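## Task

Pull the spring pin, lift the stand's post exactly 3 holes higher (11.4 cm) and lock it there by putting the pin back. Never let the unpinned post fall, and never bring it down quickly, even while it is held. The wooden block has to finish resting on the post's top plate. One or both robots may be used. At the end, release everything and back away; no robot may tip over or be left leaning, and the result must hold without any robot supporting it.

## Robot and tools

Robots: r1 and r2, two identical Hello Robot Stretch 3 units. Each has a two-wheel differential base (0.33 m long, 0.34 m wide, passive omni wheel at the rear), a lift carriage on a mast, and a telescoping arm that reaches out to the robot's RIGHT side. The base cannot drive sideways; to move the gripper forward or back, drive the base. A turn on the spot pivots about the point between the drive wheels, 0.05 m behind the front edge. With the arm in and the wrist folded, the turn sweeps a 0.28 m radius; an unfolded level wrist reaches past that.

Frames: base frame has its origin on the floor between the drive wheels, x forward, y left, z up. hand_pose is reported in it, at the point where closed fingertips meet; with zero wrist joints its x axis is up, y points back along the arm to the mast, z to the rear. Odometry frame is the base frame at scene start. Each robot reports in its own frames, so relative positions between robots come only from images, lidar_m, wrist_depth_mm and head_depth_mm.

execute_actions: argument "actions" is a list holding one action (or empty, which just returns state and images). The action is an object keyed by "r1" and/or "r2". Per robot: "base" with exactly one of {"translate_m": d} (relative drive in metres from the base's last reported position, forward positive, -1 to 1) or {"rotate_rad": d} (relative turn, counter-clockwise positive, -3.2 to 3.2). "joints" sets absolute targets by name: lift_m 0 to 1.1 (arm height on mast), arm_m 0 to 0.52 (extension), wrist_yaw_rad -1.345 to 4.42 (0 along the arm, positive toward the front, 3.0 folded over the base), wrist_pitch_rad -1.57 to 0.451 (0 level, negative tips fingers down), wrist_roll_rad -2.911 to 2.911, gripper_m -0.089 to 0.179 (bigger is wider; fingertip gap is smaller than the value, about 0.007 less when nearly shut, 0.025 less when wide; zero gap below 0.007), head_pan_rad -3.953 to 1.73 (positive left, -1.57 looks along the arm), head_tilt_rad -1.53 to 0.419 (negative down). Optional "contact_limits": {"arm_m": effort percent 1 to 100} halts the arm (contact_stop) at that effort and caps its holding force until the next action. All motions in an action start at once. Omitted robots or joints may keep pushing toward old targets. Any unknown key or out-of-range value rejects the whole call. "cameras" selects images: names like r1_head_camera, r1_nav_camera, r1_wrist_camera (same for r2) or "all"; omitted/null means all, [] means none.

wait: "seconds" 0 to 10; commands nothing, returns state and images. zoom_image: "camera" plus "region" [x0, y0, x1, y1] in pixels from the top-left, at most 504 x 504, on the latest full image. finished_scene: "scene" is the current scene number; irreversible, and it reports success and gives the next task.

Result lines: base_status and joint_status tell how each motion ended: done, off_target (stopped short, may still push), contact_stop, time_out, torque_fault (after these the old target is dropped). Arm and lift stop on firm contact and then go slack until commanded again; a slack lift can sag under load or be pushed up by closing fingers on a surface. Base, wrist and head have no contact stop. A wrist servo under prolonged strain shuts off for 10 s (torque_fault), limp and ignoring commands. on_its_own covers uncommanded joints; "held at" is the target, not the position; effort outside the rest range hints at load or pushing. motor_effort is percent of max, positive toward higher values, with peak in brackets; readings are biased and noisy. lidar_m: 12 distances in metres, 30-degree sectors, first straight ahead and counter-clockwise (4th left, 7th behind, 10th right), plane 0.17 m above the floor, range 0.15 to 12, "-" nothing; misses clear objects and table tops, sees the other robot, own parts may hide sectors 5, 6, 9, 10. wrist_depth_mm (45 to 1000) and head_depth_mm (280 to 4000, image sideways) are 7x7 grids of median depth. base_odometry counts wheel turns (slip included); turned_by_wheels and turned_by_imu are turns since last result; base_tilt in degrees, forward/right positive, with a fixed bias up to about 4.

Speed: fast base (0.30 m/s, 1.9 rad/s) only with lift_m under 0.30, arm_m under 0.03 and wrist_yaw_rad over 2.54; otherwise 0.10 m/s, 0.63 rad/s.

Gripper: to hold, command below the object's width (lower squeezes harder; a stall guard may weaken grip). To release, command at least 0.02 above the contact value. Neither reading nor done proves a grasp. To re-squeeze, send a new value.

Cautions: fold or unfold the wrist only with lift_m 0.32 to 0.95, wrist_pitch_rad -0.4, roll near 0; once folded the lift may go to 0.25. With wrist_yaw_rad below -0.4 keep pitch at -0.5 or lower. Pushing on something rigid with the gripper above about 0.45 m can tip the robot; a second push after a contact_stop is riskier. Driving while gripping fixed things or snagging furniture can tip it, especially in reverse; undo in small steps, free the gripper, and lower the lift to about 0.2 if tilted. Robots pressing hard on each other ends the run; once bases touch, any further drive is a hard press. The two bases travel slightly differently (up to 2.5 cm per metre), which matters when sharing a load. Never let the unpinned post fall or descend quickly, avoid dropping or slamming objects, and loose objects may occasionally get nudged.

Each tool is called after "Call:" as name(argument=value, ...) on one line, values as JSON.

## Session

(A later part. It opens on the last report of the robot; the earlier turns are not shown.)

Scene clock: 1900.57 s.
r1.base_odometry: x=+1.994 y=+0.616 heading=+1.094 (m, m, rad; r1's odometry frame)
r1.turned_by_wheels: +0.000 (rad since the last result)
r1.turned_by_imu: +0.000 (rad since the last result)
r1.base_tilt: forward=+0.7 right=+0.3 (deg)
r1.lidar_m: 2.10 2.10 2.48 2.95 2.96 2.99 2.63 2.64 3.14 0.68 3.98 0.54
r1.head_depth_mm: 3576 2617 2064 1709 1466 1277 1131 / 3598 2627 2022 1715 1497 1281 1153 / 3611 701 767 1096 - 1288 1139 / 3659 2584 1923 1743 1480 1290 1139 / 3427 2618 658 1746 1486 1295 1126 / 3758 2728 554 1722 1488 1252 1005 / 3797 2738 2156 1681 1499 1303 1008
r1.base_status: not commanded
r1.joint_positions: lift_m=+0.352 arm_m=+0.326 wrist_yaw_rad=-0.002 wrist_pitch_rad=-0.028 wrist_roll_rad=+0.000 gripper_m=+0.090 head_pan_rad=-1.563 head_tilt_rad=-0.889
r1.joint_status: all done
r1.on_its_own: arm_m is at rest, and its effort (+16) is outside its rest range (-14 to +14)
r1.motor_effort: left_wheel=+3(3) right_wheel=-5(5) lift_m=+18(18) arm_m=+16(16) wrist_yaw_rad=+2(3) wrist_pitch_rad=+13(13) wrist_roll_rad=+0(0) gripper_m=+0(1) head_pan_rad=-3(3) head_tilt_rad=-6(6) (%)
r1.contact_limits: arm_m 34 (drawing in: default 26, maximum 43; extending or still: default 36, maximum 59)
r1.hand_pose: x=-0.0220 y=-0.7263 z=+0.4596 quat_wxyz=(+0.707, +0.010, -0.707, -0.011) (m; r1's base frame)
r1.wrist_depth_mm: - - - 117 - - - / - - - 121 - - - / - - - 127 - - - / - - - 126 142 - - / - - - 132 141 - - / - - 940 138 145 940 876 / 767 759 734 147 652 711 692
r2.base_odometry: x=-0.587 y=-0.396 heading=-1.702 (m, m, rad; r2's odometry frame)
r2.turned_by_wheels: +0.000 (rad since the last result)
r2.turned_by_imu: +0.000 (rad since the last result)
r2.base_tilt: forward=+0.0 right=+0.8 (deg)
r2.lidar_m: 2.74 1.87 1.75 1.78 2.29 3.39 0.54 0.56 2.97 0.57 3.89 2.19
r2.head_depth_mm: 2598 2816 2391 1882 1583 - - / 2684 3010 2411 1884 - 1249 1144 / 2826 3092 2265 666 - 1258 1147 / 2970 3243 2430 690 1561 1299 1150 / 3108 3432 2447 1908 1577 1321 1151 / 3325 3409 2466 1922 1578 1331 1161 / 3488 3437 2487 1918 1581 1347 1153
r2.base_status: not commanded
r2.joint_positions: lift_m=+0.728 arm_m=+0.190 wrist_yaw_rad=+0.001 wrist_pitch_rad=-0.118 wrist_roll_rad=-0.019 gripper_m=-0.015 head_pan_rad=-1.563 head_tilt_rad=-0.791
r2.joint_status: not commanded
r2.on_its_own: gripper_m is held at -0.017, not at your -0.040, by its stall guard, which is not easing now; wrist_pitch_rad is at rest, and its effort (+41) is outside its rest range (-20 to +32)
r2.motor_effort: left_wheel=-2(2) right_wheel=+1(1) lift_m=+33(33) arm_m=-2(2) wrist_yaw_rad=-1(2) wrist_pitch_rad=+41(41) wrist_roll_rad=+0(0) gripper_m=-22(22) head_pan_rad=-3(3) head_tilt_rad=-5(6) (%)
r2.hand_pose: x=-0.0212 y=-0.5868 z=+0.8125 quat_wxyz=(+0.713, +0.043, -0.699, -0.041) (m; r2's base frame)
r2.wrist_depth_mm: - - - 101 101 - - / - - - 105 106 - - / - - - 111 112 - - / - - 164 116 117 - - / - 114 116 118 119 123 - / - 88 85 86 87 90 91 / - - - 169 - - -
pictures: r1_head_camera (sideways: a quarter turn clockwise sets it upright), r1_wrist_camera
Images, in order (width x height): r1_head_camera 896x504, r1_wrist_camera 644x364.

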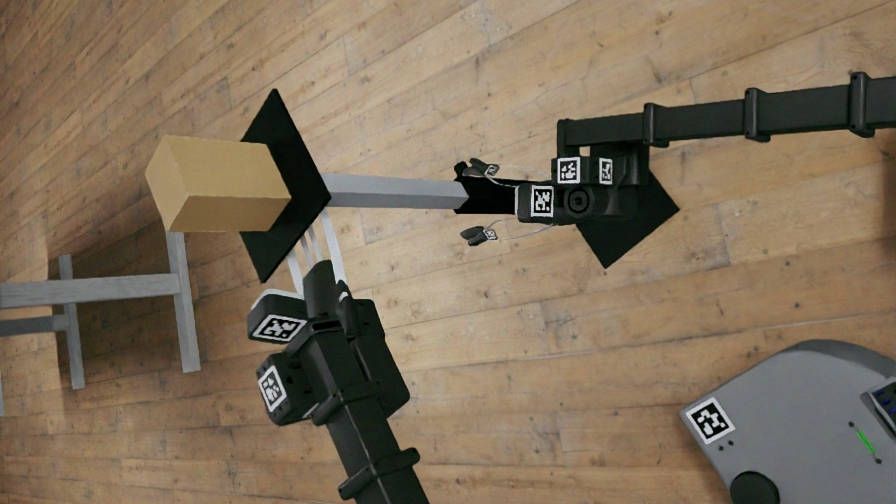

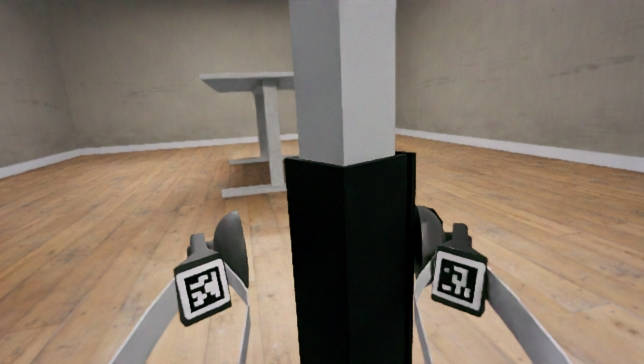

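Call:
execute_actions(actions=[{"r1": {"joints": {"arm_m": 0.331}, "contact_limits": {"arm_m": 34}}}], cameras=["r1_wrist_camera", "r1_head_camera"])

Call:
zoom_image(camera="r1_head_camera", region=[400, 110, 600, 250])

Call:
execute_actions(actions=[{"r2": {"joints": {"lift_m": 0.7405}}}], cameras=["r1_wrist_camera", "r1_head_camera"])

Scene clock: 1908.93 s.
r1.base_odometry: x=+1.994 y=+0.616 heading=+1.095 (m, m, rad; r1's odometry frame)
r1.turned_by_wheels: +0.000 (rad since the last result)
r1.turned_by_imu: +0.000 (rad since the last result)
r1.base_tilt: forward=+0.7 right=+0.2 (deg)
r1.lidar_m: 2.09 2.10 2.47 2.96 2.96 3.00 2.64 2.64 3.13 0.68 4.01 0.53
r1.head_depth_mm: 3569 2608 2070 1709 1466 1272 1128 / 3589 2623 2028 1724 1494 1280 1150 / 3623 702 768 1110 - 1287 1140 / 3644 2574 1931 1743 1479 1292 1140 / 3470 2619 660 1745 1484 1295 1125 / 3701 2703 553 1714 1500 1274 1006 / 3757 2742 2156 1681 1502 1303 1009
r1.base_status: not commanded
r1.joint_positions: lift_m=+0.352 arm_m=+0.329 wrist_yaw_rad=-0.009 wrist_pitch_rad=-0.031 wrist_roll_rad=+0.000 gripper_m=+0.090 head_pan_rad=-1.563 head_tilt_rad=-0.889
r1.joint_status: all done
r1.on_its_own: arm_m is at rest, and its effort (+22) is outside its rest range (-14 to +14)
r1.motor_effort: left_wheel=+3(3) right_wheel=-5(5) lift_m=+18(18) arm_m=+22(23) wrist_yaw_rad=+11(11) wrist_pitch_rad=+14(14) wrist_roll_rad=+0(0) gripper_m=-1(1) head_pan_rad=-3(3) head_tilt_rad=-6(6) (%)
r1.contact_limits: arm_m 34 (drawing in: default 26, maximum 43; extending or still: default 36, maximum 59)
r1.hand_pose: x=-0.0236 y=-0.7296 z=+0.4589 quat_wxyz=(+0.707, +0.008, -0.707, -0.014) (m; r1's base frame)
r1.wrist_depth_mm: - - - 113 - - - / - - - 118 - - - / - - - 123 - - - / - - - 123 139 - - / - - - 127 136 - - / - - 919 134 143 913 881 / 784 754 733 142 638 693 680
r2.base_odometry: x=-0.587 y=-0.396 heading=-1.702 (m, m, rad; r2's odometry frame)
r2.turned_by_wheels: +0.000 (rad since the last result)
r2.turned_by_imu: -0.001 (rad since the last result)
r2.base_tilt: forward=+0.1 right=+0.8 (deg)
r2.lidar_m: 2.74 1.87 1.75 1.78 2.29 3.39 0.54 0.56 2.97 0.57 3.91 2.20
r2.head_depth_mm: 2611 2827 2407 1893 1585 - - / 2721 3049 2429 1890 - 1257 1147 / 2852 3124 2241 666 - 1265 1149 / 2949 3199 2438 694 1555 1295 1156 / 3180 3395 2445 1915 1583 1336 1163 / 3313 3456 2481 1916 1584 1330 1153 / 3483 3480 2467 1937 1586 1336 1164
r2.base_status: not commanded
r2.joint_positions: lift_m=+0.728 arm_m=+0.190 wrist_yaw_rad=+0.001 wrist_pitch_rad=-0.118 wrist_roll_rad=-0.019 gripper_m=-0.015 head_pan_rad=-1.563 head_tilt_rad=-0.791
r2.joint_status: not commanded
r2.on_its_own: gripper_m is held at -0.017, not at your -0.040, by its stall guard, which is not easing now; wrist_pitch_rad is at rest, and its effort (+41) is outside its rest range (-20 to +32)
r2.motor_effort: left_wheel=-2(2) right_wheel=+1(1) lift_m=+33(33) arm_m=-2(2) wrist_yaw_rad=-2(1) wrist_pitch_rad=+41(41) wrist_roll_rad=+0(0) gripper_m=-21(21) head_pan_rad=-2(3) head_tilt_rad=-6(7) (%)
r2.hand_pose: x=-0.0212 y=-0.5868 z=+0.8125 quat_wxyz=(+0.713, +0.043, -0.699, -0.041) (m; r2's base frame)
r2.wrist_depth_mm: - - - 101 101 - - / - - - 106 106 - - / - - - 111 111 - - / - - 163 116 117 - - / - 114 116 118 119 123 - / - 88 85 86 88 89 91 / - - - 168 - - -
pictures: r1_head_camera (sideways: a quarter turn clockwise sets it upright), r1_wrist_camera
Images, in order (width x height): r1_head_camera 896x504, r1_wrist_camera 644x364.

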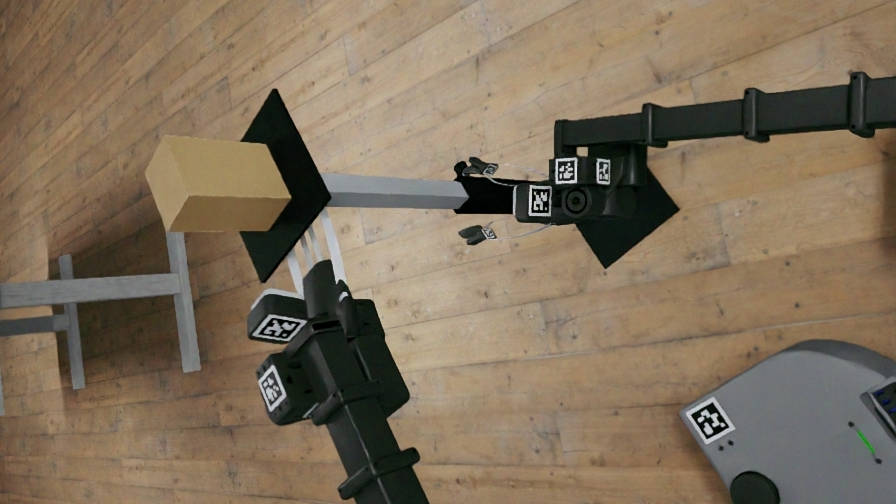

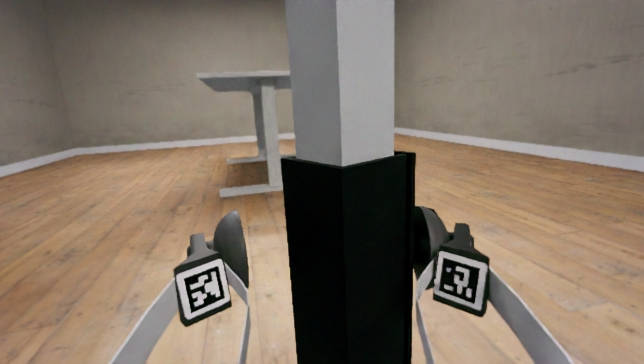

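Region (400, 110, 600, 250) of r1_head_camera's 896x504 image, scaled by 2.520, with more detail than that image has; it fills the top 353 rows of this view, and the rest is white.

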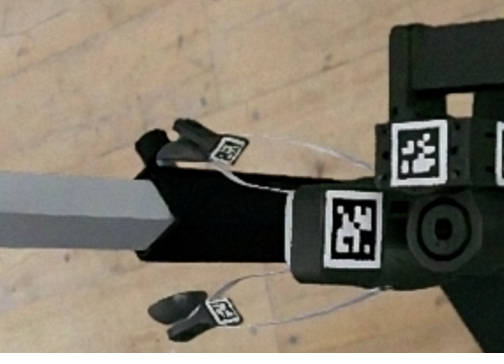

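Scene clock: 1909.70 s.
r1.base_odometry: x=+1.994 y=+0.616 heading=+1.095 (m, m, rad; r1's odometry frame)
r1.turned_by_wheels: +0.000 (rad since the last result)
r1.turned_by_imu: +0.000 (rad since the last result)
r1.base_tilt: forward=+0.6 right=+0.2 (deg)
r1.lidar_m: 2.09 2.10 2.48 2.96 2.96 2.99 2.63 2.63 3.13 0.68 4.01 0.53
r1.head_depth_mm: 3577 2630 2067 1714 1463 1275 1127 / 3573 2636 2024 1719 1499 1276 1151 / 3604 691 845 1111 - 1286 1137 / 3673 2563 1923 1741 1480 1292 1142 / 3428 2637 666 1759 1493 1295 1125 / 3758 2727 551 1759 1493 1274 1004 / 3724 2727 2151 1725 1500 1311 1006
r1.base_status: not commanded
r1.joint_positions: lift_m=+0.352 arm_m=+0.329 wrist_yaw_rad=-0.009 wrist_pitch_rad=-0.031 wrist_roll_rad=+0.000 gripper_m=+0.090 head_pan_rad=-1.563 head_tilt_rad=-0.889
r1.joint_status: not commanded
r1.on_its_own: arm_m is at rest, and its effort (+22) is outside its rest range (-14 to +14)
r1.motor_effort: left_wheel=+3(3) right_wheel=-5(5) lift_m=+18(18) arm_m=+22(22) wrist_yaw_rad=+11(11) wrist_pitch_rad=+13(13) wrist_roll_rad=+0(0) gripper_m=-1(0) head_pan_rad=-3(3) head_tilt_rad=-5(6) (%)
r1.hand_pose: x=-0.0236 y=-0.7296 z=+0.4589 quat_wxyz=(+0.707, +0.008, -0.707, -0.014) (m; r1's base frame)
r1.wrist_depth_mm: - - - 113 - - - / - - - 118 - - - / - - - 122 - - - / - - - 123 139 - - / - - - 127 136 - - / - - 953 135 143 879 862 / 768 761 736 142 643 710 699
r2.base_odometry: x=-0.587 y=-0.396 heading=-1.702 (m, m, rad; r2's odometry frame)
r2.turned_by_wheels: +0.000 (rad since the last result)
r2.turned_by_imu: +0.000 (rad since the last result)
r2.base_tilt: forward=+0.1 right=+0.8 (deg)
r2.lidar_m: 2.74 1.87 1.75 1.78 2.29 3.39 0.54 0.56 2.96 0.57 3.92 2.19
r2.head_depth_mm: 2579 2874 2398 1879 1592 - - / 2659 2986 2406 1897 - 1240 1143 / 2832 3112 629 660 - 1256 1146 / 2959 3246 2369 675 1563 1291 1152 / 3111 3403 2434 1907 1572 1325 1155 / 3320 3453 2475 1917 1570 1328 1153 / 3480 3499 2477 1952 1577 1336 1171
r2.base_status: not commanded
r2.joint_positions: lift_m=+0.740 arm_m=+0.190 wrist_yaw_rad=+0.001 wrist_pitch_rad=-0.123 wrist_roll_rad=-0.019 gripper_m=-0.015 head_pan_rad=-1.563 head_tilt_rad=-0.791
r2.joint_status: all done
r2.on_its_own: gripper_m is held at -0.017, not at your -0.040, by its stall guard, which is not easing now; wrist_pitch_rad is at rest, and its effort (+43) is outside its rest range (-20 to +32)
r2.motor_effort: left_wheel=-2(2) right_wheel=+2(1) lift_m=+34(35) arm_m=-2(2) wrist_yaw_rad=-1(1) wrist_pitch_rad=+43(44) wrist_roll_rad=+0(0) gripper_m=-22(21) head_pan_rad=-2(3) head_tilt_rad=-6(6) (%)
r2.hand_pose: x=-0.0212 y=-0.5865 z=+0.8232 quat_wxyz=(+0.713, +0.045, -0.699, -0.043) (m; r2's base frame)
r2.wrist_depth_mm: - - - 101 101 - - / - - - 105 106 - - / - - - 110 112 - - / - - 163 116 117 - - / - 114 116 118 119 123 - / - 89 86 87 88 90 96 / - - - 170 - - -
pictures: r1_head_camera (sideways: a quarter turn clockwise sets it upright), r1_wrist_camera
Images, in order (width x height): r1_head_camera 896x504, r1_wrist_camera 644x364.

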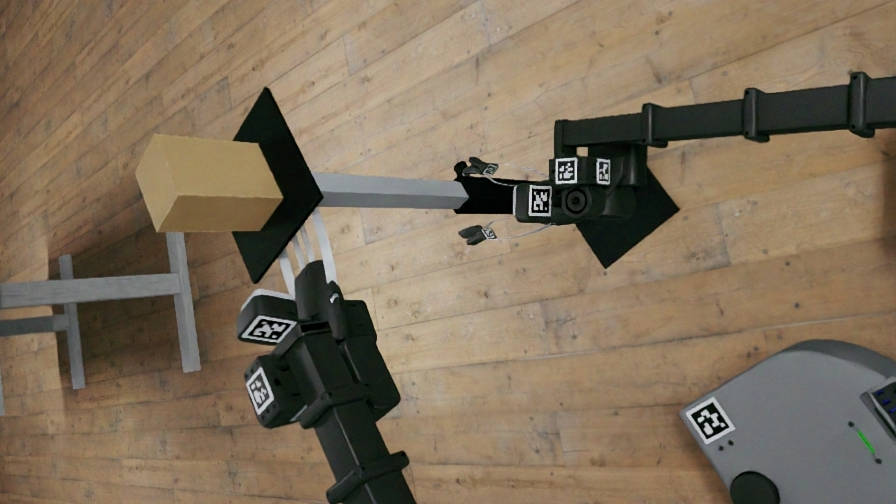

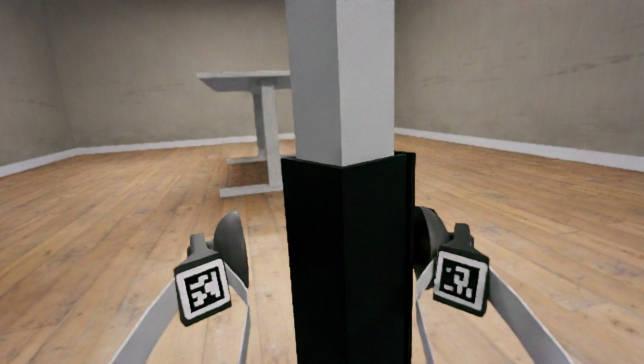

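Call:
execute_actions(actions=[{"r2": {"joints": {"lift_m": 0.825}}}], cameras=["r1_wrist_camera"])

Call:
execute_actions(actions=[{"r1": {"joints": {"arm_m": 0.295}}}], cameras=["r1_wrist_camera"])

Call:
execute_actions(actions=[{"r2": {"joints": {"lift_m": 0.8438}}}], cameras=["r1_wrist_camera", "r1_head_camera"])

Call:
zoom_image(camera="r1_wrist_camera", region=[340, 140, 520, 320])

Scene clock: 1925.40 s.
r1.base_odometry: x=+1.994 y=+0.616 heading=+1.095 (m, m, rad; r1's odometry frame)
r1.turned_by_wheels: +0.000 (rad since the last result)
r1.turned_by_imu: +0.000 (rad since the last result)
r1.base_tilt: forward=+0.6 right=+0.3 (deg)
r1.lidar_m: 2.10 2.10 2.48 2.96 2.96 3.00 2.63 2.64 3.12 0.68 3.99 0.53
r1.head_depth_mm: 3557 2616 2062 1717 1469 1272 1129 / 3575 2430 2086 1719 1497 1279 1156 / 622 657 1966 1111 - 1286 1144 / 3548 711 2111 1742 1484 1291 1139 / 3443 608 1998 1755 1486 1296 1129 / 3723 495 1953 1758 1496 1277 1007 / 3806 2744 1960 1761 1503 1305 1009
r1.base_status: not commanded
r1.joint_positions: lift_m=+0.352 arm_m=+0.329 wrist_yaw_rad=-0.009 wrist_pitch_rad=-0.031 wrist_roll_rad=+0.000 gripper_m=+0.090 head_pan_rad=-1.563 head_tilt_rad=-0.889
r1.joint_status: not commanded
r1.on_its_own: arm_m is at rest, and its effort (+22) is outside its rest range (-14 to +14)
r1.motor_effort: left_wheel=+3(3) right_wheel=-5(5) lift_m=+18(18) arm_m=+22(22) wrist_yaw_rad=+11(11) wrist_pitch_rad=+13(14) wrist_roll_rad=+0(0) gripper_m=+0(1) head_pan_rad=-3(3) head_tilt_rad=-6(6) (%)
r1.hand_pose: x=-0.0236 y=-0.7296 z=+0.4589 quat_wxyz=(+0.707, +0.008, -0.707, -0.014) (m; r1's base frame)
r1.wrist_depth_mm: - - - 114 - - - / - - - 118 - - - / - - - 123 - - - / - - - 124 140 - - / - - - 127 137 - - / - - 937 134 144 916 861 / 761 752 746 142 662 703 684
r2.base_odometry: x=-0.587 y=-0.396 heading=-1.702 (m, m, rad; r2's odometry frame)
r2.turned_by_wheels: +0.000 (rad since the last result)
r2.turned_by_imu: -0.001 (rad since the last result)
r2.base_tilt: forward=+0.1 right=+0.8 (deg)
r2.lidar_m: 2.73 1.87 1.75 1.78 2.29 3.40 0.54 0.56 2.96 0.57 3.93 2.19
r2.head_depth_mm: 2603 2809 2410 - - 805 1144 / 2751 2985 2380 - 1468 1241 1147 / 2827 3010 597 - 1492 1262 1152 / 2982 3169 627 1913 1538 1309 1148 / 3120 3456 2447 1895 1575 1332 1154 / 3256 3364 2466 1910 1566 1342 1165 / 3542 3398 2488 1920 1584 1343 1167
r2.base_status: not commanded
r2.joint_positions: lift_m=+0.824 arm_m=+0.190 wrist_yaw_rad=+0.001 wrist_pitch_rad=-0.124 wrist_roll_rad=-0.019 gripper_m=-0.015 head_pan_rad=-1.563 head_tilt_rad=-0.791
r2.joint_status: all done
r2.on_its_own: gripper_m is held at -0.017, not at your -0.040, by its stall guard, which is not easing now; wrist_pitch_rad is at rest, and its effort (+43) is outside its rest range (-20 to +32)
r2.motor_effort: left_wheel=-2(2) right_wheel=+1(2) lift_m=+33(36) arm_m=-2(2) wrist_yaw_rad=-1(2) wrist_pitch_rad=+43(43) wrist_roll_rad=+0(0) gripper_m=-22(22) head_pan_rad=-3(3) head_tilt_rad=-6(6) (%)
r2.hand_pose: x=-0.0212 y=-0.5865 z=+0.9074 quat_wxyz=(+0.713, +0.045, -0.699, -0.043) (m; r2's base frame)
r2.wrist_depth_mm: - - - 101 101 - - / - - - 105 105 - - / - - - 111 112 - - / - - 163 116 117 - - / - 115 116 118 119 124 - / - 88 86 87 88 90 96 / - - - 169 - - -
pictures: r1_wrist_camera
Images, in order (width x height): r1_wrist_camera 644x364.

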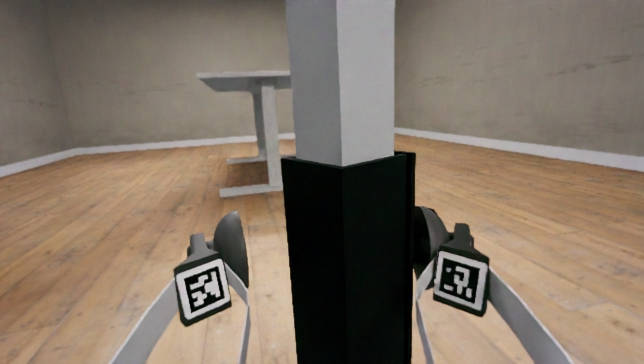

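Scene clock: 1926.73 s.
r1.base_odometry: x=+1.994 y=+0.616 heading=+1.094 (m, m, rad; r1's odometry frame)
r1.turned_by_wheels: +0.000 (rad since the last result)
r1.turned_by_imu: +0.000 (rad since the last result)
r1.base_tilt: forward=+0.6 right=+0.2 (deg)
r1.lidar_m: 2.10 2.10 2.47 2.96 2.96 3.00 2.64 2.63 3.12 0.68 3.99 0.53
r1.head_depth_mm: 3544 2573 2077 1719 1456 1271 1130 / 3582 2429 2093 1726 1504 1278 1135 / 621 657 1966 1089 1521 1264 1137 / 3552 711 2107 1745 1485 1291 1141 / 3449 606 2003 1752 1487 1293 1125 / 3765 493 1947 1753 1489 1253 1006 / 3779 2712 1970 1759 1503 1309 1007
r1.base_status: not commanded
r1.joint_positions: lift_m=+0.352 arm_m=+0.295 wrist_yaw_rad=+0.002 wrist_pitch_rad=-0.025 wrist_roll_rad=+0.000 gripper_m=+0.090 head_pan_rad=-1.563 head_tilt_rad=-0.889
r1.joint_status: all done
r1.motor_effort: left_wheel=+1(4) right_wheel=-1(5) lift_m=+18(18) arm_m=-3(22) wrist_yaw_rad=-3(11) wrist_pitch_rad=+10(14) wrist_roll_rad=+0(0) gripper_m=-1(1) head_pan_rad=-3(4) head_tilt_rad=-5(6) (%)
r1.hand_pose: x=-0.0209 y=-0.6958 z=+0.4604 quat_wxyz=(+0.707, +0.010, -0.707, -0.008) (m; r1's base frame)
r1.wrist_depth_mm: - - - 147 - - - / - - - 153 - - - / - - - 158 - - - / - - - 157 - - - / - - - 163 176 - - / - - 942 173 820 956 857 / 785 768 759 182 698 717 685
r2.base_odometry: x=-0.587 y=-0.396 heading=-1.702 (m, m, rad; r2's odometry frame)
r2.turned_by_wheels: +0.000 (rad since the last result)
r2.turned_by_imu: +0.000 (rad since the last result)
r2.base_tilt: forward=+0.0 right=+0.8 (deg)
r2.lidar_m: 2.74 1.87 1.75 1.78 2.29 3.40 0.54 0.56 2.97 0.57 3.92 2.19
r2.head_depth_mm: 2581 2840 2400 - - 1237 1144 / 2719 2975 2414 - 1476 1236 1147 / 2878 2984 599 - 1481 1285 1147 / 2984 3268 624 1895 1549 1294 1155 / 3142 3344 2446 1900 1557 1331 1153 / 3324 3438 2471 1924 1569 1342 1165 / 3544 3463 2462 1926 1576 1340 1163
r2.base_status: not commanded
r2.joint_positions: lift_m=+0.824 arm_m=+0.190 wrist_yaw_rad=+0.001 wrist_pitch_rad=-0.124 wrist_roll_rad=-0.019 gripper_m=-0.015 head_pan_rad=-1.563 head_tilt_rad=-0.791
r2.joint_status: not commanded
r2.on_its_own: gripper_m is held at -0.017, not at your -0.040, by its stall guard, which is not easing now; wrist_pitch_rad is at rest, and its effort (+43) is outside its rest range (-20 to +32)
r2.motor_effort: left_wheel=-2(2) right_wheel=+2(2) lift_m=+33(33) arm_m=-2(1) wrist_yaw_rad=-1(2) wrist_pitch_rad=+43(43) wrist_roll_rad=+0(0) gripper_m=-21(22) head_pan_rad=-3(2) head_tilt_rad=-6(6) (%)
r2.hand_pose: x=-0.0212 y=-0.5865 z=+0.9074 quat_wxyz=(+0.713, +0.045, -0.699, -0.043) (m; r2's base frame)
r2.wrist_depth_mm: - - - 101 101 - - / - - - 105 106 - - / - - - 111 112 - - / - - 164 116 117 - - / - 114 116 118 119 124 - / - 89 86 87 88 90 96 / - - - 170 - - -
pictures: r1_wrist_camera
Images, in order (width x height): r1_wrist_camera 644x364.

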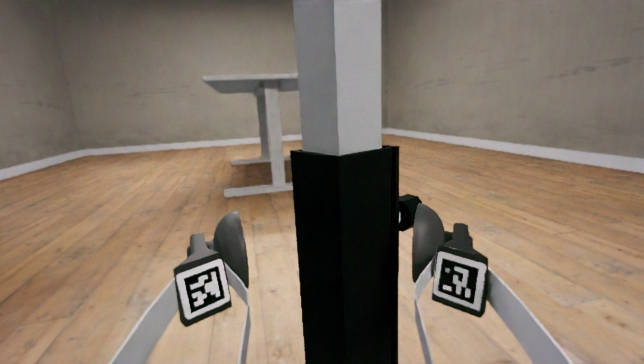

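Scene clock: 1927.63 s.
r1.base_odometry: x=+1.994 y=+0.616 heading=+1.094 (m, m, rad; r1's odometry frame)
r1.turned_by_wheels: +0.000 (rad since the last result)
r1.turned_by_imu: +0.000 (rad since the last result)
r1.base_tilt: forward=+0.6 right=+0.2 (deg)
r1.lidar_m: 2.10 2.10 2.47 2.96 2.96 3.00 2.63 2.63 3.11 0.68 4.00 0.53
r1.head_depth_mm: 3537 2624 2074 1713 1459 1276 1129 / 3552 2442 2069 1723 1502 1281 1136 / 622 658 1964 1081 1527 1261 1136 / 3580 703 2094 1749 1478 1295 1141 / 3436 601 2049 1752 1487 1296 1128 / 3706 478 2003 1764 1496 1247 1007 / 3754 470 2070 1779 1498 1307 1009
r1.base_status: not commanded
r1.joint_positions: lift_m=+0.352 arm_m=+0.295 wrist_yaw_rad=+0.002 wrist_pitch_rad=-0.025 wrist_roll_rad=+0.000 gripper_m=+0.090 head_pan_rad=-1.563 head_tilt_rad=-0.889
r1.joint_status: not commanded
r1.motor_effort: left_wheel=+1(1) right_wheel=-1(1) lift_m=+18(18) arm_m=-3(3) wrist_yaw_rad=-3(3) wrist_pitch_rad=+11(11) wrist_roll_rad=+0(0) gripper_m=+0(0) head_pan_rad=-3(3) head_tilt_rad=-5(6) (%)
r1.hand_pose: x=-0.0209 y=-0.6958 z=+0.4604 quat_wxyz=(+0.707, +0.010, -0.707, -0.008) (m; r1's base frame)
r1.wrist_depth_mm: - - - 146 - - - / - - - 152 - - - / - - - 157 - - - / - - - 157 - - - / - - - 164 177 - - / - - 966 173 827 920 883 / 774 758 739 182 689 705 701
r2.base_odometry: x=-0.587 y=-0.396 heading=-1.702 (m, m, rad; r2's odometry frame)
r2.turned_by_wheels: +0.000 (rad since the last result)
r2.turned_by_imu: +0.000 (rad since the last result)
r2.base_tilt: forward=+0.0 right=+0.8 (deg)
r2.lidar_m: 2.74 1.86 1.75 1.78 2.29 3.40 0.54 0.56 2.97 0.57 3.94 2.19
r2.head_depth_mm: 2613 2828 2407 - - 1230 1144 / 2687 2973 2505 - 1498 1236 1155 / 2855 3011 586 - 1480 1284 1152 / 2990 3208 639 1917 1556 1297 1155 / 3131 3340 2450 1910 1569 1331 1155 / 3328 3438 2449 1928 1579 1326 1157 / 3540 3471 2478 1929 1579 1337 1166
r2.base_status: not commanded
r2.joint_positions: lift_m=+0.843 arm_m=+0.190 wrist_yaw_rad=+0.001 wrist_pitch_rad=-0.178 wrist_roll_rad=-0.019 gripper_m=-0.015 head_pan_rad=-1.563 head_tilt_rad=-0.791
r2.joint_status: all done
r2.on_its_own: gripper_m is held at -0.017, not at your -0.040, by its stall guard, which is not easing now; wrist_pitch_rad is at rest, and its effort (+62) is outside its rest range (-20 to +32)
r2.motor_effort: left_wheel=-2(2) right_wheel=+1(2) lift_m=+36(38) arm_m=-2(2) wrist_yaw_rad=-2(2) wrist_pitch_rad=+62(62) wrist_roll_rad=+0(0) gripper_m=-21(21) head_pan_rad=-2(3) head_tilt_rad=-6(6) (%)
r2.hand_pose: x=-0.0212 y=-0.5831 z=+0.9126 quat_wxyz=(+0.711, +0.064, -0.697, -0.062) (m; r2's base frame)
r2.wrist_depth_mm: - - - 99 99 - - / - - - 104 105 - - / - - - 111 112 - - / - - 185 117 119 - - / - 135 127 123 124 145 - / - 96 98 99 101 102 - / - - - 176 - 89 -
pictures: r1_head_camera (sideways: a quarter turn clockwise sets it upright), r1_wrist_camera
Images, in order (width x height): r1_head_camera 896x504, r1_wrist_camera 644x364.

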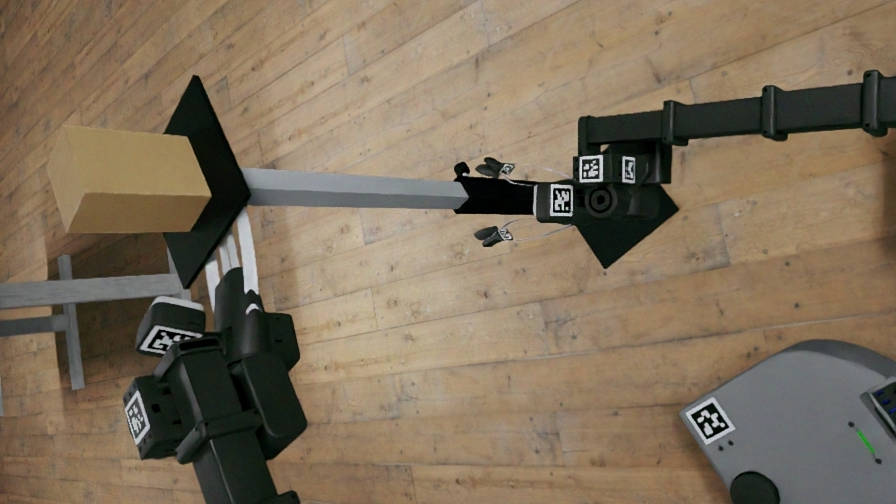

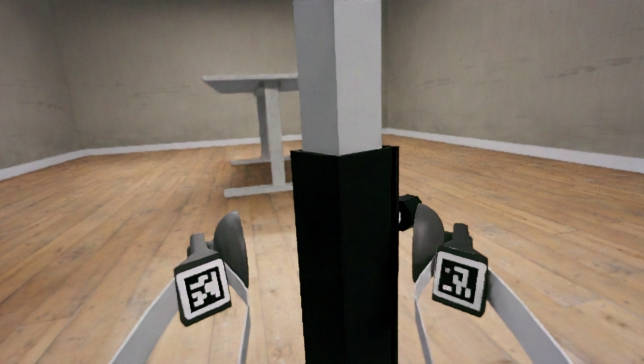

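Region (340, 140, 520, 320) of r1_wrist_camera's 644x364 image, scaled by 2.800.

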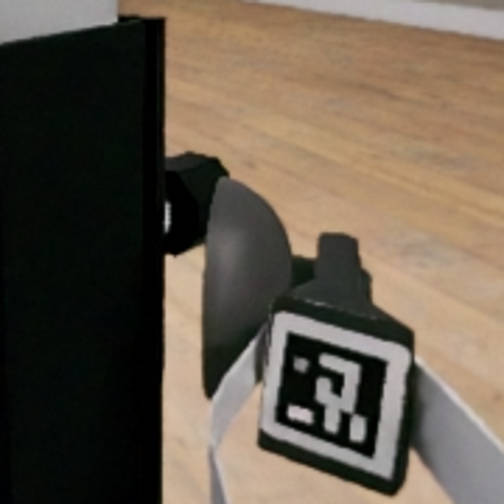

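Call:
execute_actions(actions=[{"r2": {"joints": {"lift_m": 0.825}}}], cameras=["r1_wrist_camera", "r2_wrist_camera"])

Scene clock: 1933.20 s.
r1.base_odometry: x=+1.994 y=+0.616 heading=+1.094 (m, m, rad; r1's odometry frame)
r1.turned_by_wheels: +0.000 (rad since the last result)
r1.turned_by_imu: +0.000 (rad since the last result)
r1.base_tilt: forward=+0.6 right=+0.3 (deg)
r1.lidar_m: 2.10 2.10 2.48 2.96 2.96 3.02 2.63 2.64 3.12 0.68 3.97 0.53
r1.head_depth_mm: 3520 2600 2064 1711 1460 1276 1130 / 3566 2364 2064 1723 1496 1273 1135 / 3587 666 1967 1083 1523 1262 1136 / 3649 728 2049 1740 1483 1292 1142 / 3424 632 1998 1746 1485 1292 1127 / 3717 493 1949 1769 1500 1251 1007 / 3763 2620 1962 1757 1492 1304 1008
r1.base_status: not commanded
r1.joint_positions: lift_m=+0.352 arm_m=+0.295 wrist_yaw_rad=+0.002 wrist_pitch_rad=-0.025 wrist_roll_rad=+0.000 gripper_m=+0.090 head_pan_rad=-1.563 head_tilt_rad=-0.889
r1.joint_status: not commanded
r1.motor_effort: left_wheel=+1(1) right_wheel=-2(2) lift_m=+18(18) arm_m=-3(3) wrist_yaw_rad=-3(3) wrist_pitch_rad=+11(11) wrist_roll_rad=+0(0) gripper_m=+0(0) head_pan_rad=-3(3) head_tilt_rad=-6(6) (%)
r1.hand_pose: x=-0.0209 y=-0.6958 z=+0.4604 quat_wxyz=(+0.707, +0.010, -0.707, -0.008) (m; r1's base frame)
r1.wrist_depth_mm: - - - 147 - - - / - - - 152 - - - / - - - 159 - - - / - - - 158 - - - / - - - 165 177 - - / - - 922 172 793 909 881 / 765 773 758 184 682 717 700
r2.base_odometry: x=-0.587 y=-0.396 heading=-1.702 (m, m, rad; r2's odometry frame)
r2.turned_by_wheels: +0.000 (rad since the last result)
r2.turned_by_imu: -0.002 (rad since the last result)
r2.base_tilt: forward=+0.0 right=+0.8 (deg)
r2.lidar_m: 2.74 1.87 1.75 1.78 2.29 3.39 0.54 0.56 2.97 0.57 3.91 2.19
r2.head_depth_mm: 2587 2856 2432 - - 1235 1147 / 2705 2954 2410 - 1486 1239 1144 / 2813 3100 598 - 1483 1289 1150 / 2969 3241 661 1852 1543 1295 1155 / 3164 3397 2460 1909 1574 1332 1157 / 3290 3410 2503 1944 1584 1332 1156 / 3503 3445 2475 1931 1578 1338 1169
r2.base_status: not commanded
r2.joint_positions: lift_m=+0.825 arm_m=+0.190 wrist_yaw_rad=+0.001 wrist_pitch_rad=-0.204 wrist_roll_rad=-0.019 gripper_m=-0.015 head_pan_rad=-1.563 head_tilt_rad=-0.791
r2.joint_status: all done
r2.on_its_own: wrist_pitch_rad is held at -0.195, not at your +0.000, by its stall guard, which is not easing now; gripper_m is held at -0.017, not at your -0.040, by its stall guard, which is not easing now
r2.motor_effort: left_wheel=-2(2) right_wheel=+1(1) lift_m=+16(26) arm_m=-1(2) wrist_yaw_rad=-2(2) wrist_pitch_rad=+3(8) wrist_roll_rad=+0(0) gripper_m=-20(21) head_pan_rad=-2(3) head_tilt_rad=-6(6) (%)
r2.hand_pose: x=-0.0213 y=-0.5812 z=+0.8885 quat_wxyz=(+0.710, +0.073, -0.696, -0.071) (m; r2's base frame)
r2.wrist_depth_mm: - - - 99 98 - - / - - - 104 104 - - / - - - 110 111 - - / - - 180 117 119 - - / - 134 126 122 123 141 - / - 96 97 98 100 101 - / - - - 181 - - -
pictures: r1_wrist_camera, r2_wrist_camera
Images, in order (width x height): r1_wrist_camera 644x364, r2_wrist_camera 644x364.

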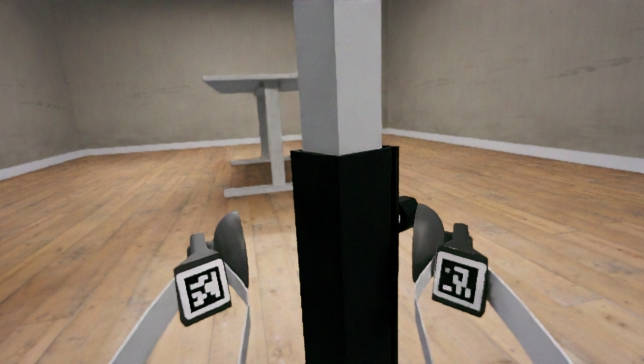

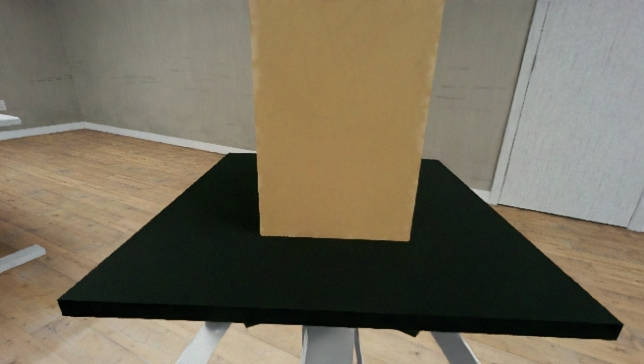

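Call:
execute_actions(actions=[{"r1": {"base": {"translate_m": -0.026}, "joints": {"arm_m": 0.28, "wrist_yaw_rad": 0.1}}, "r2": {"joints": {"lift_m": 0.8045, "wrist_pitch_rad": 0.0}}}], cameras=["r1_wrist_camera"])

Call:
execute_actions(actions=[{"r1": {"base": {"translate_m": -0.0225}, "joints": {"arm_m": 0.298, "wrist_yaw_rad": 0.2}, "contact_limits": {"arm_m": 9}}}], cameras=["r1_wrist_camera", "r2_wrist_camera"])

Call:
zoom_image(camera="r1_wrist_camera", region=[340, 140, 520, 320])

Scene clock: 1971.67 s.
r1.base_odometry: x=+1.982 y=+0.593 heading=+1.094 (m, m, rad; r1's odometry frame)
r1.turned_by_wheels: +0.000 (rad since the last result)
r1.turned_by_imu: +0.000 (rad since the last result)
r1.base_tilt: forward=+0.6 right=+0.3 (deg)
r1.lidar_m: 2.12 2.12 2.51 2.95 2.95 2.98 2.60 2.61 3.08 0.68 4.07 0.56
r1.head_depth_mm: 3549 2600 2067 1705 1456 1273 1133 / 3572 2629 2081 1719 1499 1282 1131 / 3614 684 1967 1683 1504 1263 1138 / 3652 690 1985 1703 1462 1290 1143 / 3314 2580 1992 1751 1489 1292 1146 / 3754 611 645 1759 1501 1279 1021 / 3779 2637 549 1765 1502 1146 1007
r1.base_status: done
r1.joint_positions: lift_m=+0.352 arm_m=+0.280 wrist_yaw_rad=+0.097 wrist_pitch_rad=-0.025 wrist_roll_rad=+0.000 gripper_m=+0.090 head_pan_rad=-1.563 head_tilt_rad=-0.889
r1.joint_status: all done
r1.motor_effort: left_wheel=+2(3) right_wheel=-1(3) lift_m=+18(18) arm_m=-3(3) wrist_yaw_rad=+4(4) wrist_pitch_rad=+11(11) wrist_roll_rad=+0(0) gripper_m=+0(0) head_pan_rad=-3(3) head_tilt_rad=-6(6) (%)
r1.hand_pose: x=+0.0033 y=-0.6796 z=+0.4604 quat_wxyz=(+0.707, +0.043, -0.706, +0.025) (m; r1's base frame)
r1.wrist_depth_mm: - - - 161 - - - / - - - 165 - - - / - - - 172 - - - / - - - 173 - - - / - - - 181 198 - - / - - 945 192 812 945 875 / 796 775 752 204 689 688 678
r2.base_odometry: x=-0.587 y=-0.396 heading=-1.702 (m, m, rad; r2's odometry frame)
r2.turned_by_wheels: +0.000 (rad since the last result)
r2.turned_by_imu: -0.002 (rad since the last result)
r2.base_tilt: forward=+0.1 right=+0.7 (deg)
r2.lidar_m: 2.74 1.87 1.75 1.78 2.29 3.38 0.56 0.56 2.97 0.57 3.90 2.18
r2.head_depth_mm: 2566 2856 2398 1984 - 839 1146 / 2725 2956 2415 - 1461 1243 1146 / 2822 3045 609 - 1450 1266 1151 / 2978 3197 661 1848 1567 1296 1149 / 3114 3349 2472 1908 1569 1325 1152 / 3311 3473 2475 1935 1575 1340 1157 / 3486 3400 2479 1945 1574 1340 1167
r2.base_status: not commanded
r2.joint_positions: lift_m=+0.805 arm_m=+0.190 wrist_yaw_rad=+0.001 wrist_pitch_rad=-0.108 wrist_roll_rad=-0.019 gripper_m=-0.016 head_pan_rad=-1.563 head_tilt_rad=-0.791
r2.joint_status: wrist_pitch_rad off_target (ended at -0.108, target +0.000); the others done
r2.on_its_own: gripper_m is held at -0.017, not at your -0.040, by its stall guard, which is not easing now; wrist_pitch_rad is at rest, and its effort (+38) is outside its rest range (-20 to +32)
r2.motor_effort: left_wheel=-2(2) right_wheel=+2(2) lift_m=+19(20) arm_m=+2(1) wrist_yaw_rad=-2(1) wrist_pitch_rad=+38(45) wrist_roll_rad=+0(0) gripper_m=-21(20) head_pan_rad=-2(3) head_tilt_rad=-6(6) (%)
r2.hand_pose: x=-0.0213 y=-0.5868 z=+0.8917 quat_wxyz=(+0.713, +0.039, -0.699, -0.038) (m; r2's base frame)
r2.wrist_depth_mm: - - - 104 105 - - / - - - 109 109 - - / - - - 114 115 - - / - - 197 119 120 - - / - 131 123 122 122 132 - / - 89 90 91 93 95 - / - - - 172 - - -
pictures: r1_wrist_camera
Images, in order (width x height): r1_wrist_camera 644x364.

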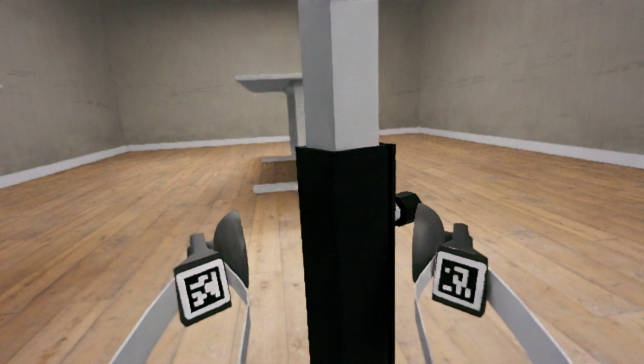

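Scene clock: 1972.77 s.
r1.base_odometry: x=+1.972 y=+0.573 heading=+1.095 (m, m, rad; r1's odometry frame)
r1.turned_by_wheels: +0.000 (rad since the last result)
r1.turned_by_imu: +0.000 (rad since the last result)
r1.base_tilt: forward=+0.7 right=+0.2 (deg)
r1.lidar_m: 2.14 2.15 2.53 2.95 2.95 2.96 2.58 2.59 3.05 0.68 4.09 0.58
r1.head_depth_mm: 3538 2597 2066 1717 1463 1276 1129 / 3578 2621 2083 1719 1499 1275 1135 / 3635 711 2093 1732 1541 1272 1139 / 3615 669 1927 1659 1443 1291 1140 / 3335 2560 2058 1748 1490 1297 1146 / 3734 631 663 1760 1492 1298 1041 / 3818 520 553 1762 1502 1143 1009
r1.base_status: done
r1.joint_positions: lift_m=+0.352 arm_m=+0.291 wrist_yaw_rad=+0.210 wrist_pitch_rad=-0.026 wrist_roll_rad=+0.000 gripper_m=+0.090 head_pan_rad=-1.563 head_tilt_rad=-0.889
r1.joint_status: arm_m contact_stop (moved +0.011 of +0.018); the others done
r1.on_its_own: arm_m is slack since a contact_stop, until your next command for it (your +0.298 is given up); wrist_yaw_rad is at rest, and its effort (-13) is outside its rest range (-12 to +12)
r1.motor_effort: left_wheel=+3(4) right_wheel=-5(5) lift_m=+18(18) arm_m=+0(11) wrist_yaw_rad=-13(15) wrist_pitch_rad=+11(12) wrist_roll_rad=+0(0) gripper_m=+3(3) head_pan_rad=-3(3) head_tilt_rad=-5(6) (%)
r1.contact_limits: arm_m 9 (drawing in: default 26, maximum 43; extending or still: default 36, maximum 59)
r1.hand_pose: x=+0.0318 y=-0.6860 z=+0.4601 quat_wxyz=(+0.704, +0.084, -0.702, +0.065) (m; r1's base frame)
r1.wrist_depth_mm: - - - 162 - - - / - - - 171 - - - / - - - 177 - - - / - - - 178 172 - - / - - - 189 171 - - / - - 943 202 179 912 878 / 778 772 735 661 420 707 687
r2.base_odometry: x=-0.587 y=-0.396 heading=-1.702 (m, m, rad; r2's odometry frame)
r2.turned_by_wheels: +0.000 (rad since the last result)
r2.turned_by_imu: +0.000 (rad since the last result)
r2.base_tilt: forward=+0.0 right=+0.7 (deg)
r2.lidar_m: 2.73 1.87 1.75 1.78 2.29 3.39 0.58 0.58 2.97 0.57 3.92 2.20
r2.head_depth_mm: 2571 2840 2402 1983 - 1262 1144 / 2707 3004 2410 - 1487 1267 1145 / 2825 3041 608 - 1220 1266 1147 / 2951 3220 661 1859 1582 1295 1154 / 3124 3415 2452 1927 1579 1334 1162 / 3251 3550 2470 1926 1583 1330 1163 / 3474 3471 2483 1945 1588 1335 1164
r2.base_status: not commanded
r2.joint_positions: lift_m=+0.805 arm_m=+0.190 wrist_yaw_rad=+0.001 wrist_pitch_rad=-0.108 wrist_roll_rad=-0.019 gripper_m=-0.016 head_pan_rad=-1.563 head_tilt_rad=-0.791
r2.joint_status: not commanded
r2.on_its_own: gripper_m is held at -0.017, not at your -0.040, by its stall guard, which is not easing now; wrist_pitch_rad is at rest, and its effort (+37) is outside its rest range (-20 to +32)
r2.motor_effort: left_wheel=-2(2) right_wheel=+1(1) lift_m=+19(19) arm_m=+2(2) wrist_yaw_rad=-1(2) wrist_pitch_rad=+37(37) wrist_roll_rad=+0(0) gripper_m=-21(20) head_pan_rad=-3(2) head_tilt_rad=-6(6) (%)
r2.hand_pose: x=-0.0213 y=-0.5868 z=+0.8917 quat_wxyz=(+0.713, +0.039, -0.699, -0.038) (m; r2's base frame)
r2.wrist_depth_mm: - - - 104 104 - - / - - - 108 109 - - / - - - 113 115 - - / - - 196 119 120 - - / - 131 123 122 122 132 - / - 89 90 91 93 95 - / - - - 172 - - -
pictures: r1_wrist_camera, r2_wrist_camera
Images, in order (width x height): r1_wrist_camera 644x364, r2_wrist_camera 644x364.

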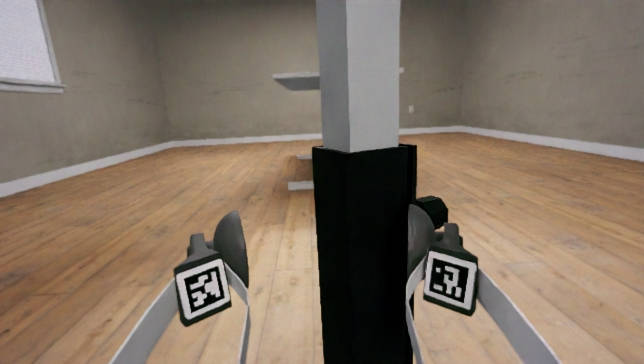

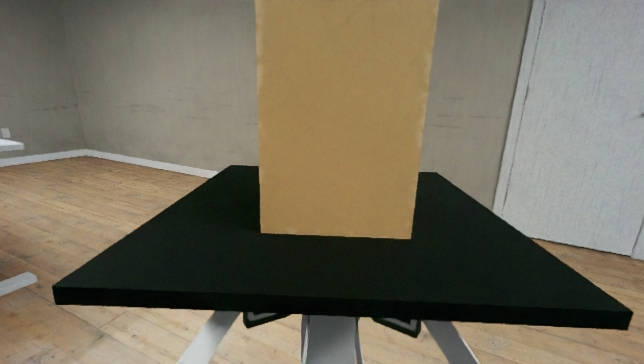

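Region (340, 140, 520, 320) of r1_wrist_camera's 644x364 image, scaled by 2.800.

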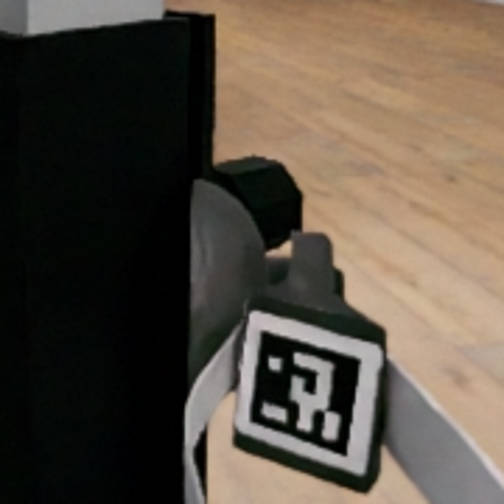

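Call:
execute_actions(actions=[{"r1": {"joints": {"arm_m": 0.282}}, "r2": {"joints": {"lift_m": 0.8085}}}], cameras=["r1_wrist_camera"])

Call:
execute_actions(actions=[{"r1": {"joints": {"arm_m": 0.30}, "contact_limits": {"arm_m": 9}}}], cameras=["r1_wrist_camera"])

Call:
zoom_image(camera="r1_wrist_camera", region=[340, 140, 520, 320])

Scene clock: 1984.37 s.
r1.base_odometry: x=+1.972 y=+0.573 heading=+1.094 (m, m, rad; r1's odometry frame)
r1.turned_by_wheels: +0.000 (rad since the last result)
r1.turned_by_imu: +0.000 (rad since the last result)
r1.base_tilt: forward=+0.6 right=+0.4 (deg)
r1.lidar_m: 2.14 2.15 2.53 2.94 2.95 2.95 2.58 2.59 3.06 0.68 4.08 0.58
r1.head_depth_mm: 3561 2627 2063 1716 1460 1271 1127 / 3570 2616 2087 1722 1497 1281 1131 / 3617 713 2094 1731 1538 1265 1138 / 3657 668 1919 1651 1425 1296 1142 / 3348 2591 2045 1746 1487 1296 1144 / 3728 631 666 1759 1496 1300 1043 / 3788 519 551 1763 1504 1141 1009
r1.base_status: not commanded
r1.joint_positions: lift_m=+0.352 arm_m=+0.282 wrist_yaw_rad=+0.203 wrist_pitch_rad=-0.025 wrist_roll_rad=+0.000 gripper_m=+0.090 head_pan_rad=-1.563 head_tilt_rad=-0.889
r1.joint_status: all done
r1.motor_effort: left_wheel=+1(3) right_wheel=-1(4) lift_m=+18(18) arm_m=-3(2) wrist_yaw_rad=-4(15) wrist_pitch_rad=+11(11) wrist_roll_rad=+0(0) gripper_m=-1(3) head_pan_rad=-3(3) head_tilt_rad=-6(5) (%)
r1.hand_pose: x=+0.0301 y=-0.6776 z=+0.4604 quat_wxyz=(+0.704, +0.081, -0.702, +0.063) (m; r1's base frame)
r1.wrist_depth_mm: - - - 169 - - - / - - - 177 - - - / - - - 183 - - - / - - - 185 - - - / - - - 195 184 - - / - - 969 210 197 943 861 / 771 772 737 222 650 696 689
r2.base_odometry: x=-0.587 y=-0.396 heading=-1.702 (m, m, rad; r2's odometry frame)
r2.turned_by_wheels: +0.000 (rad since the last result)
r2.turned_by_imu: -0.001 (rad since the last result)
r2.base_tilt: forward=+0.0 right=+0.7 (deg)
r2.lidar_m: 2.74 1.87 1.75 1.78 2.29 3.40 0.57 0.57 2.97 0.57 3.92 2.19
r2.head_depth_mm: 2575 2854 2406 2013 - 1064 1148 / 2721 2956 2403 - 1480 1268 1142 / 2860 3013 609 - 1445 1274 1149 / 2975 3247 658 1852 1565 1305 1156 / 3170 3373 2485 1928 1576 1339 1154 / 3300 3463 2477 1919 1577 1336 1159 / 3469 3439 2489 1944 1583 1341 1164
r2.base_status: not commanded
r2.joint_positions: lift_m=+0.808 arm_m=+0.190 wrist_yaw_rad=+0.001 wrist_pitch_rad=-0.119 wrist_roll_rad=-0.019 gripper_m=-0.016 head_pan_rad=-1.563 head_tilt_rad=-0.791
r2.joint_status: all done
r2.on_its_own: gripper_m is held at -0.017, not at your -0.040, by its stall guard, which is not easing now; wrist_pitch_rad is at rest, and its effort (+41) is outside its rest range (-20 to +32)
r2.motor_effort: left_wheel=-2(2) right_wheel=+2(2) lift_m=+31(31) arm_m=+2(2) wrist_yaw_rad=-1(1) wrist_pitch_rad=+41(43) wrist_roll_rad=+0(0) gripper_m=-21(20) head_pan_rad=-3(3) head_tilt_rad=-6(6) (%)
r2.hand_pose: x=-0.0213 y=-0.5862 z=+0.8923 quat_wxyz=(+0.713, +0.043, -0.699, -0.042) (m; r2's base frame)
r2.wrist_depth_mm: - - - 103 103 - - / - - - 108 108 - - / - - - 113 114 - - / - - 194 118 120 - - / - 132 124 122 122 133 - / - 90 91 93 94 96 - / - - - 172 - - -
pictures: r1_wrist_camera
Images, in order (width x height): r1_wrist_camera 644x364.

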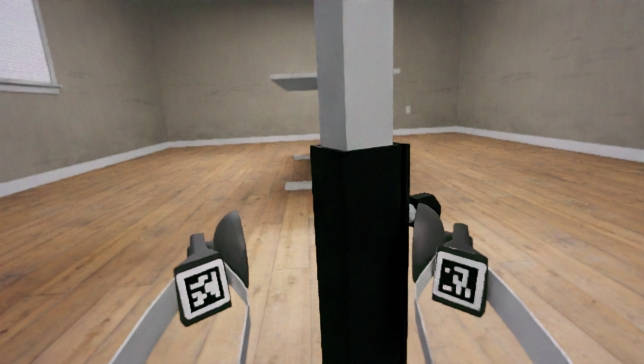

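Scene clock: 1985.37 s.
r1.base_odometry: x=+1.972 y=+0.573 heading=+1.094 (m, m, rad; r1's odometry frame)
r1.turned_by_wheels: +0.000 (rad since the last result)
r1.turned_by_imu: +0.000 (rad since the last result)
r1.base_tilt: forward=+0.6 right=+0.2 (deg)
r1.lidar_m: 2.14 2.15 2.53 2.94 2.95 2.96 2.58 2.59 3.05 0.68 4.10 0.58
r1.head_depth_mm: 3561 2602 2061 1706 1464 1273 1129 / 3579 2626 2061 1718 1501 1283 1132 / 3605 713 2087 1734 1546 1273 1137 / 3641 668 1939 1653 1446 1293 1141 / 3345 2604 2058 1743 1489 1298 1142 / 3715 631 666 1756 1496 1296 1041 / 3805 519 551 1770 1503 1140 1007
r1.base_status: not commanded
r1.joint_positions: lift_m=+0.352 arm_m=+0.300 wrist_yaw_rad=+0.203 wrist_pitch_rad=-0.025 wrist_roll_rad=+0.000 gripper_m=+0.090 head_pan_rad=-1.563 head_tilt_rad=-0.889
r1.joint_status: all done
r1.motor_effort: left_wheel=+1(1) right_wheel=+0(1) lift_m=+18(18) arm_m=+4(3) wrist_yaw_rad=-4(4) wrist_pitch_rad=+11(11) wrist_roll_rad=+0(0) gripper_m=+0(1) head_pan_rad=-3(3) head_tilt_rad=-5(5) (%)
r1.contact_limits: arm_m 9 (drawing in: default 26, maximum 43; extending or still: default 36, maximum 59)
r1.hand_pose: x=+0.0300 y=-0.6950 z=+0.4604 quat_wxyz=(+0.704, +0.081, -0.702, +0.063) (m; r1's base frame)
r1.wrist_depth_mm: - - - 148 - - - / - - - 155 - - - / - - - 162 - - - / - - - 160 - - - / - - - 169 164 - - / - - 946 181 172 923 882 / 787 735 734 193 645 709 692
r2.base_odometry: x=-0.587 y=-0.396 heading=-1.702 (m, m, rad; r2's odometry frame)
r2.turned_by_wheels: +0.000 (rad since the last result)
r2.turned_by_imu: +0.000 (rad since the last result)
r2.base_tilt: forward=+0.0 right=+0.8 (deg)
r2.lidar_m: 2.73 1.87 1.75 1.78 2.29 3.40 0.58 0.57 2.97 0.57 3.90 2.20
r2.head_depth_mm: 2570 2840 2382 1999 - 1249 1144 / 2682 2986 2419 - 1460 1266 1144 / 2820 3028 609 - 1451 1269 1150 / 2947 3252 656 1851 1560 1298 1154 / 3107 3381 2477 1911 1567 1330 1153 / 3347 3422 2457 1932 1563 1334 1159 / 3496 3464 2490 1950 1586 1342 1162
r2.base_status: not commanded
r2.joint_positions: lift_m=+0.808 arm_m=+0.190 wrist_yaw_rad=+0.001 wrist_pitch_rad=-0.119 wrist_roll_rad=-0.019 gripper_m=-0.016 head_pan_rad=-1.563 head_tilt_rad=-0.791
r2.joint_status: not commanded
r2.on_its_own: gripper_m is held at -0.017, not at your -0.040, by its stall guard, which is not easing now; wrist_pitch_rad is at rest, and its effort (+41) is outside its rest range (-20 to +32)
r2.motor_effort: left_wheel=-2(2) right_wheel=+2(2) lift_m=+30(31) arm_m=+2(2) wrist_yaw_rad=-2(2) wrist_pitch_rad=+41(42) wrist_roll_rad=+0(0) gripper_m=-21(21) head_pan_rad=-2(2) head_tilt_rad=-6(6) (%)
r2.hand_pose: x=-0.0213 y=-0.5862 z=+0.8923 quat_wxyz=(+0.713, +0.043, -0.699, -0.042) (m; r2's base frame)
r2.wrist_depth_mm: - - - 103 104 - - / - - - 108 108 - - / - - - 113 114 - - / - - 192 118 120 - - / - 133 124 122 122 133 - / - 90 91 93 95 96 - / - - - 172 - - -
pictures: r1_wrist_camera
Images, in order (width x height): r1_wrist_camera 644x364.

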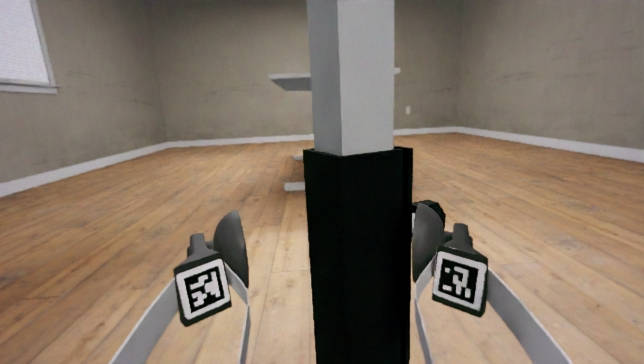

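Region (340, 140, 520, 320) of r1_wrist_camera's 644x364 image, scaled by 2.800.

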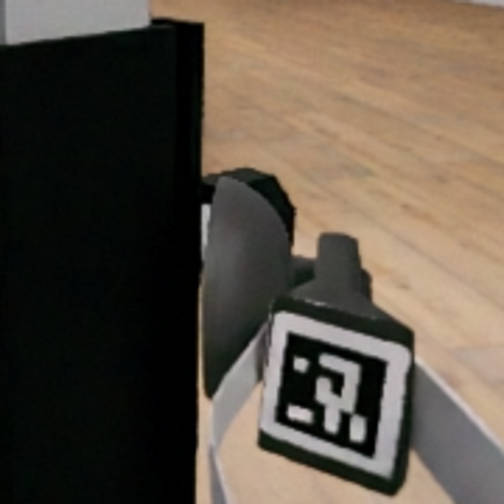

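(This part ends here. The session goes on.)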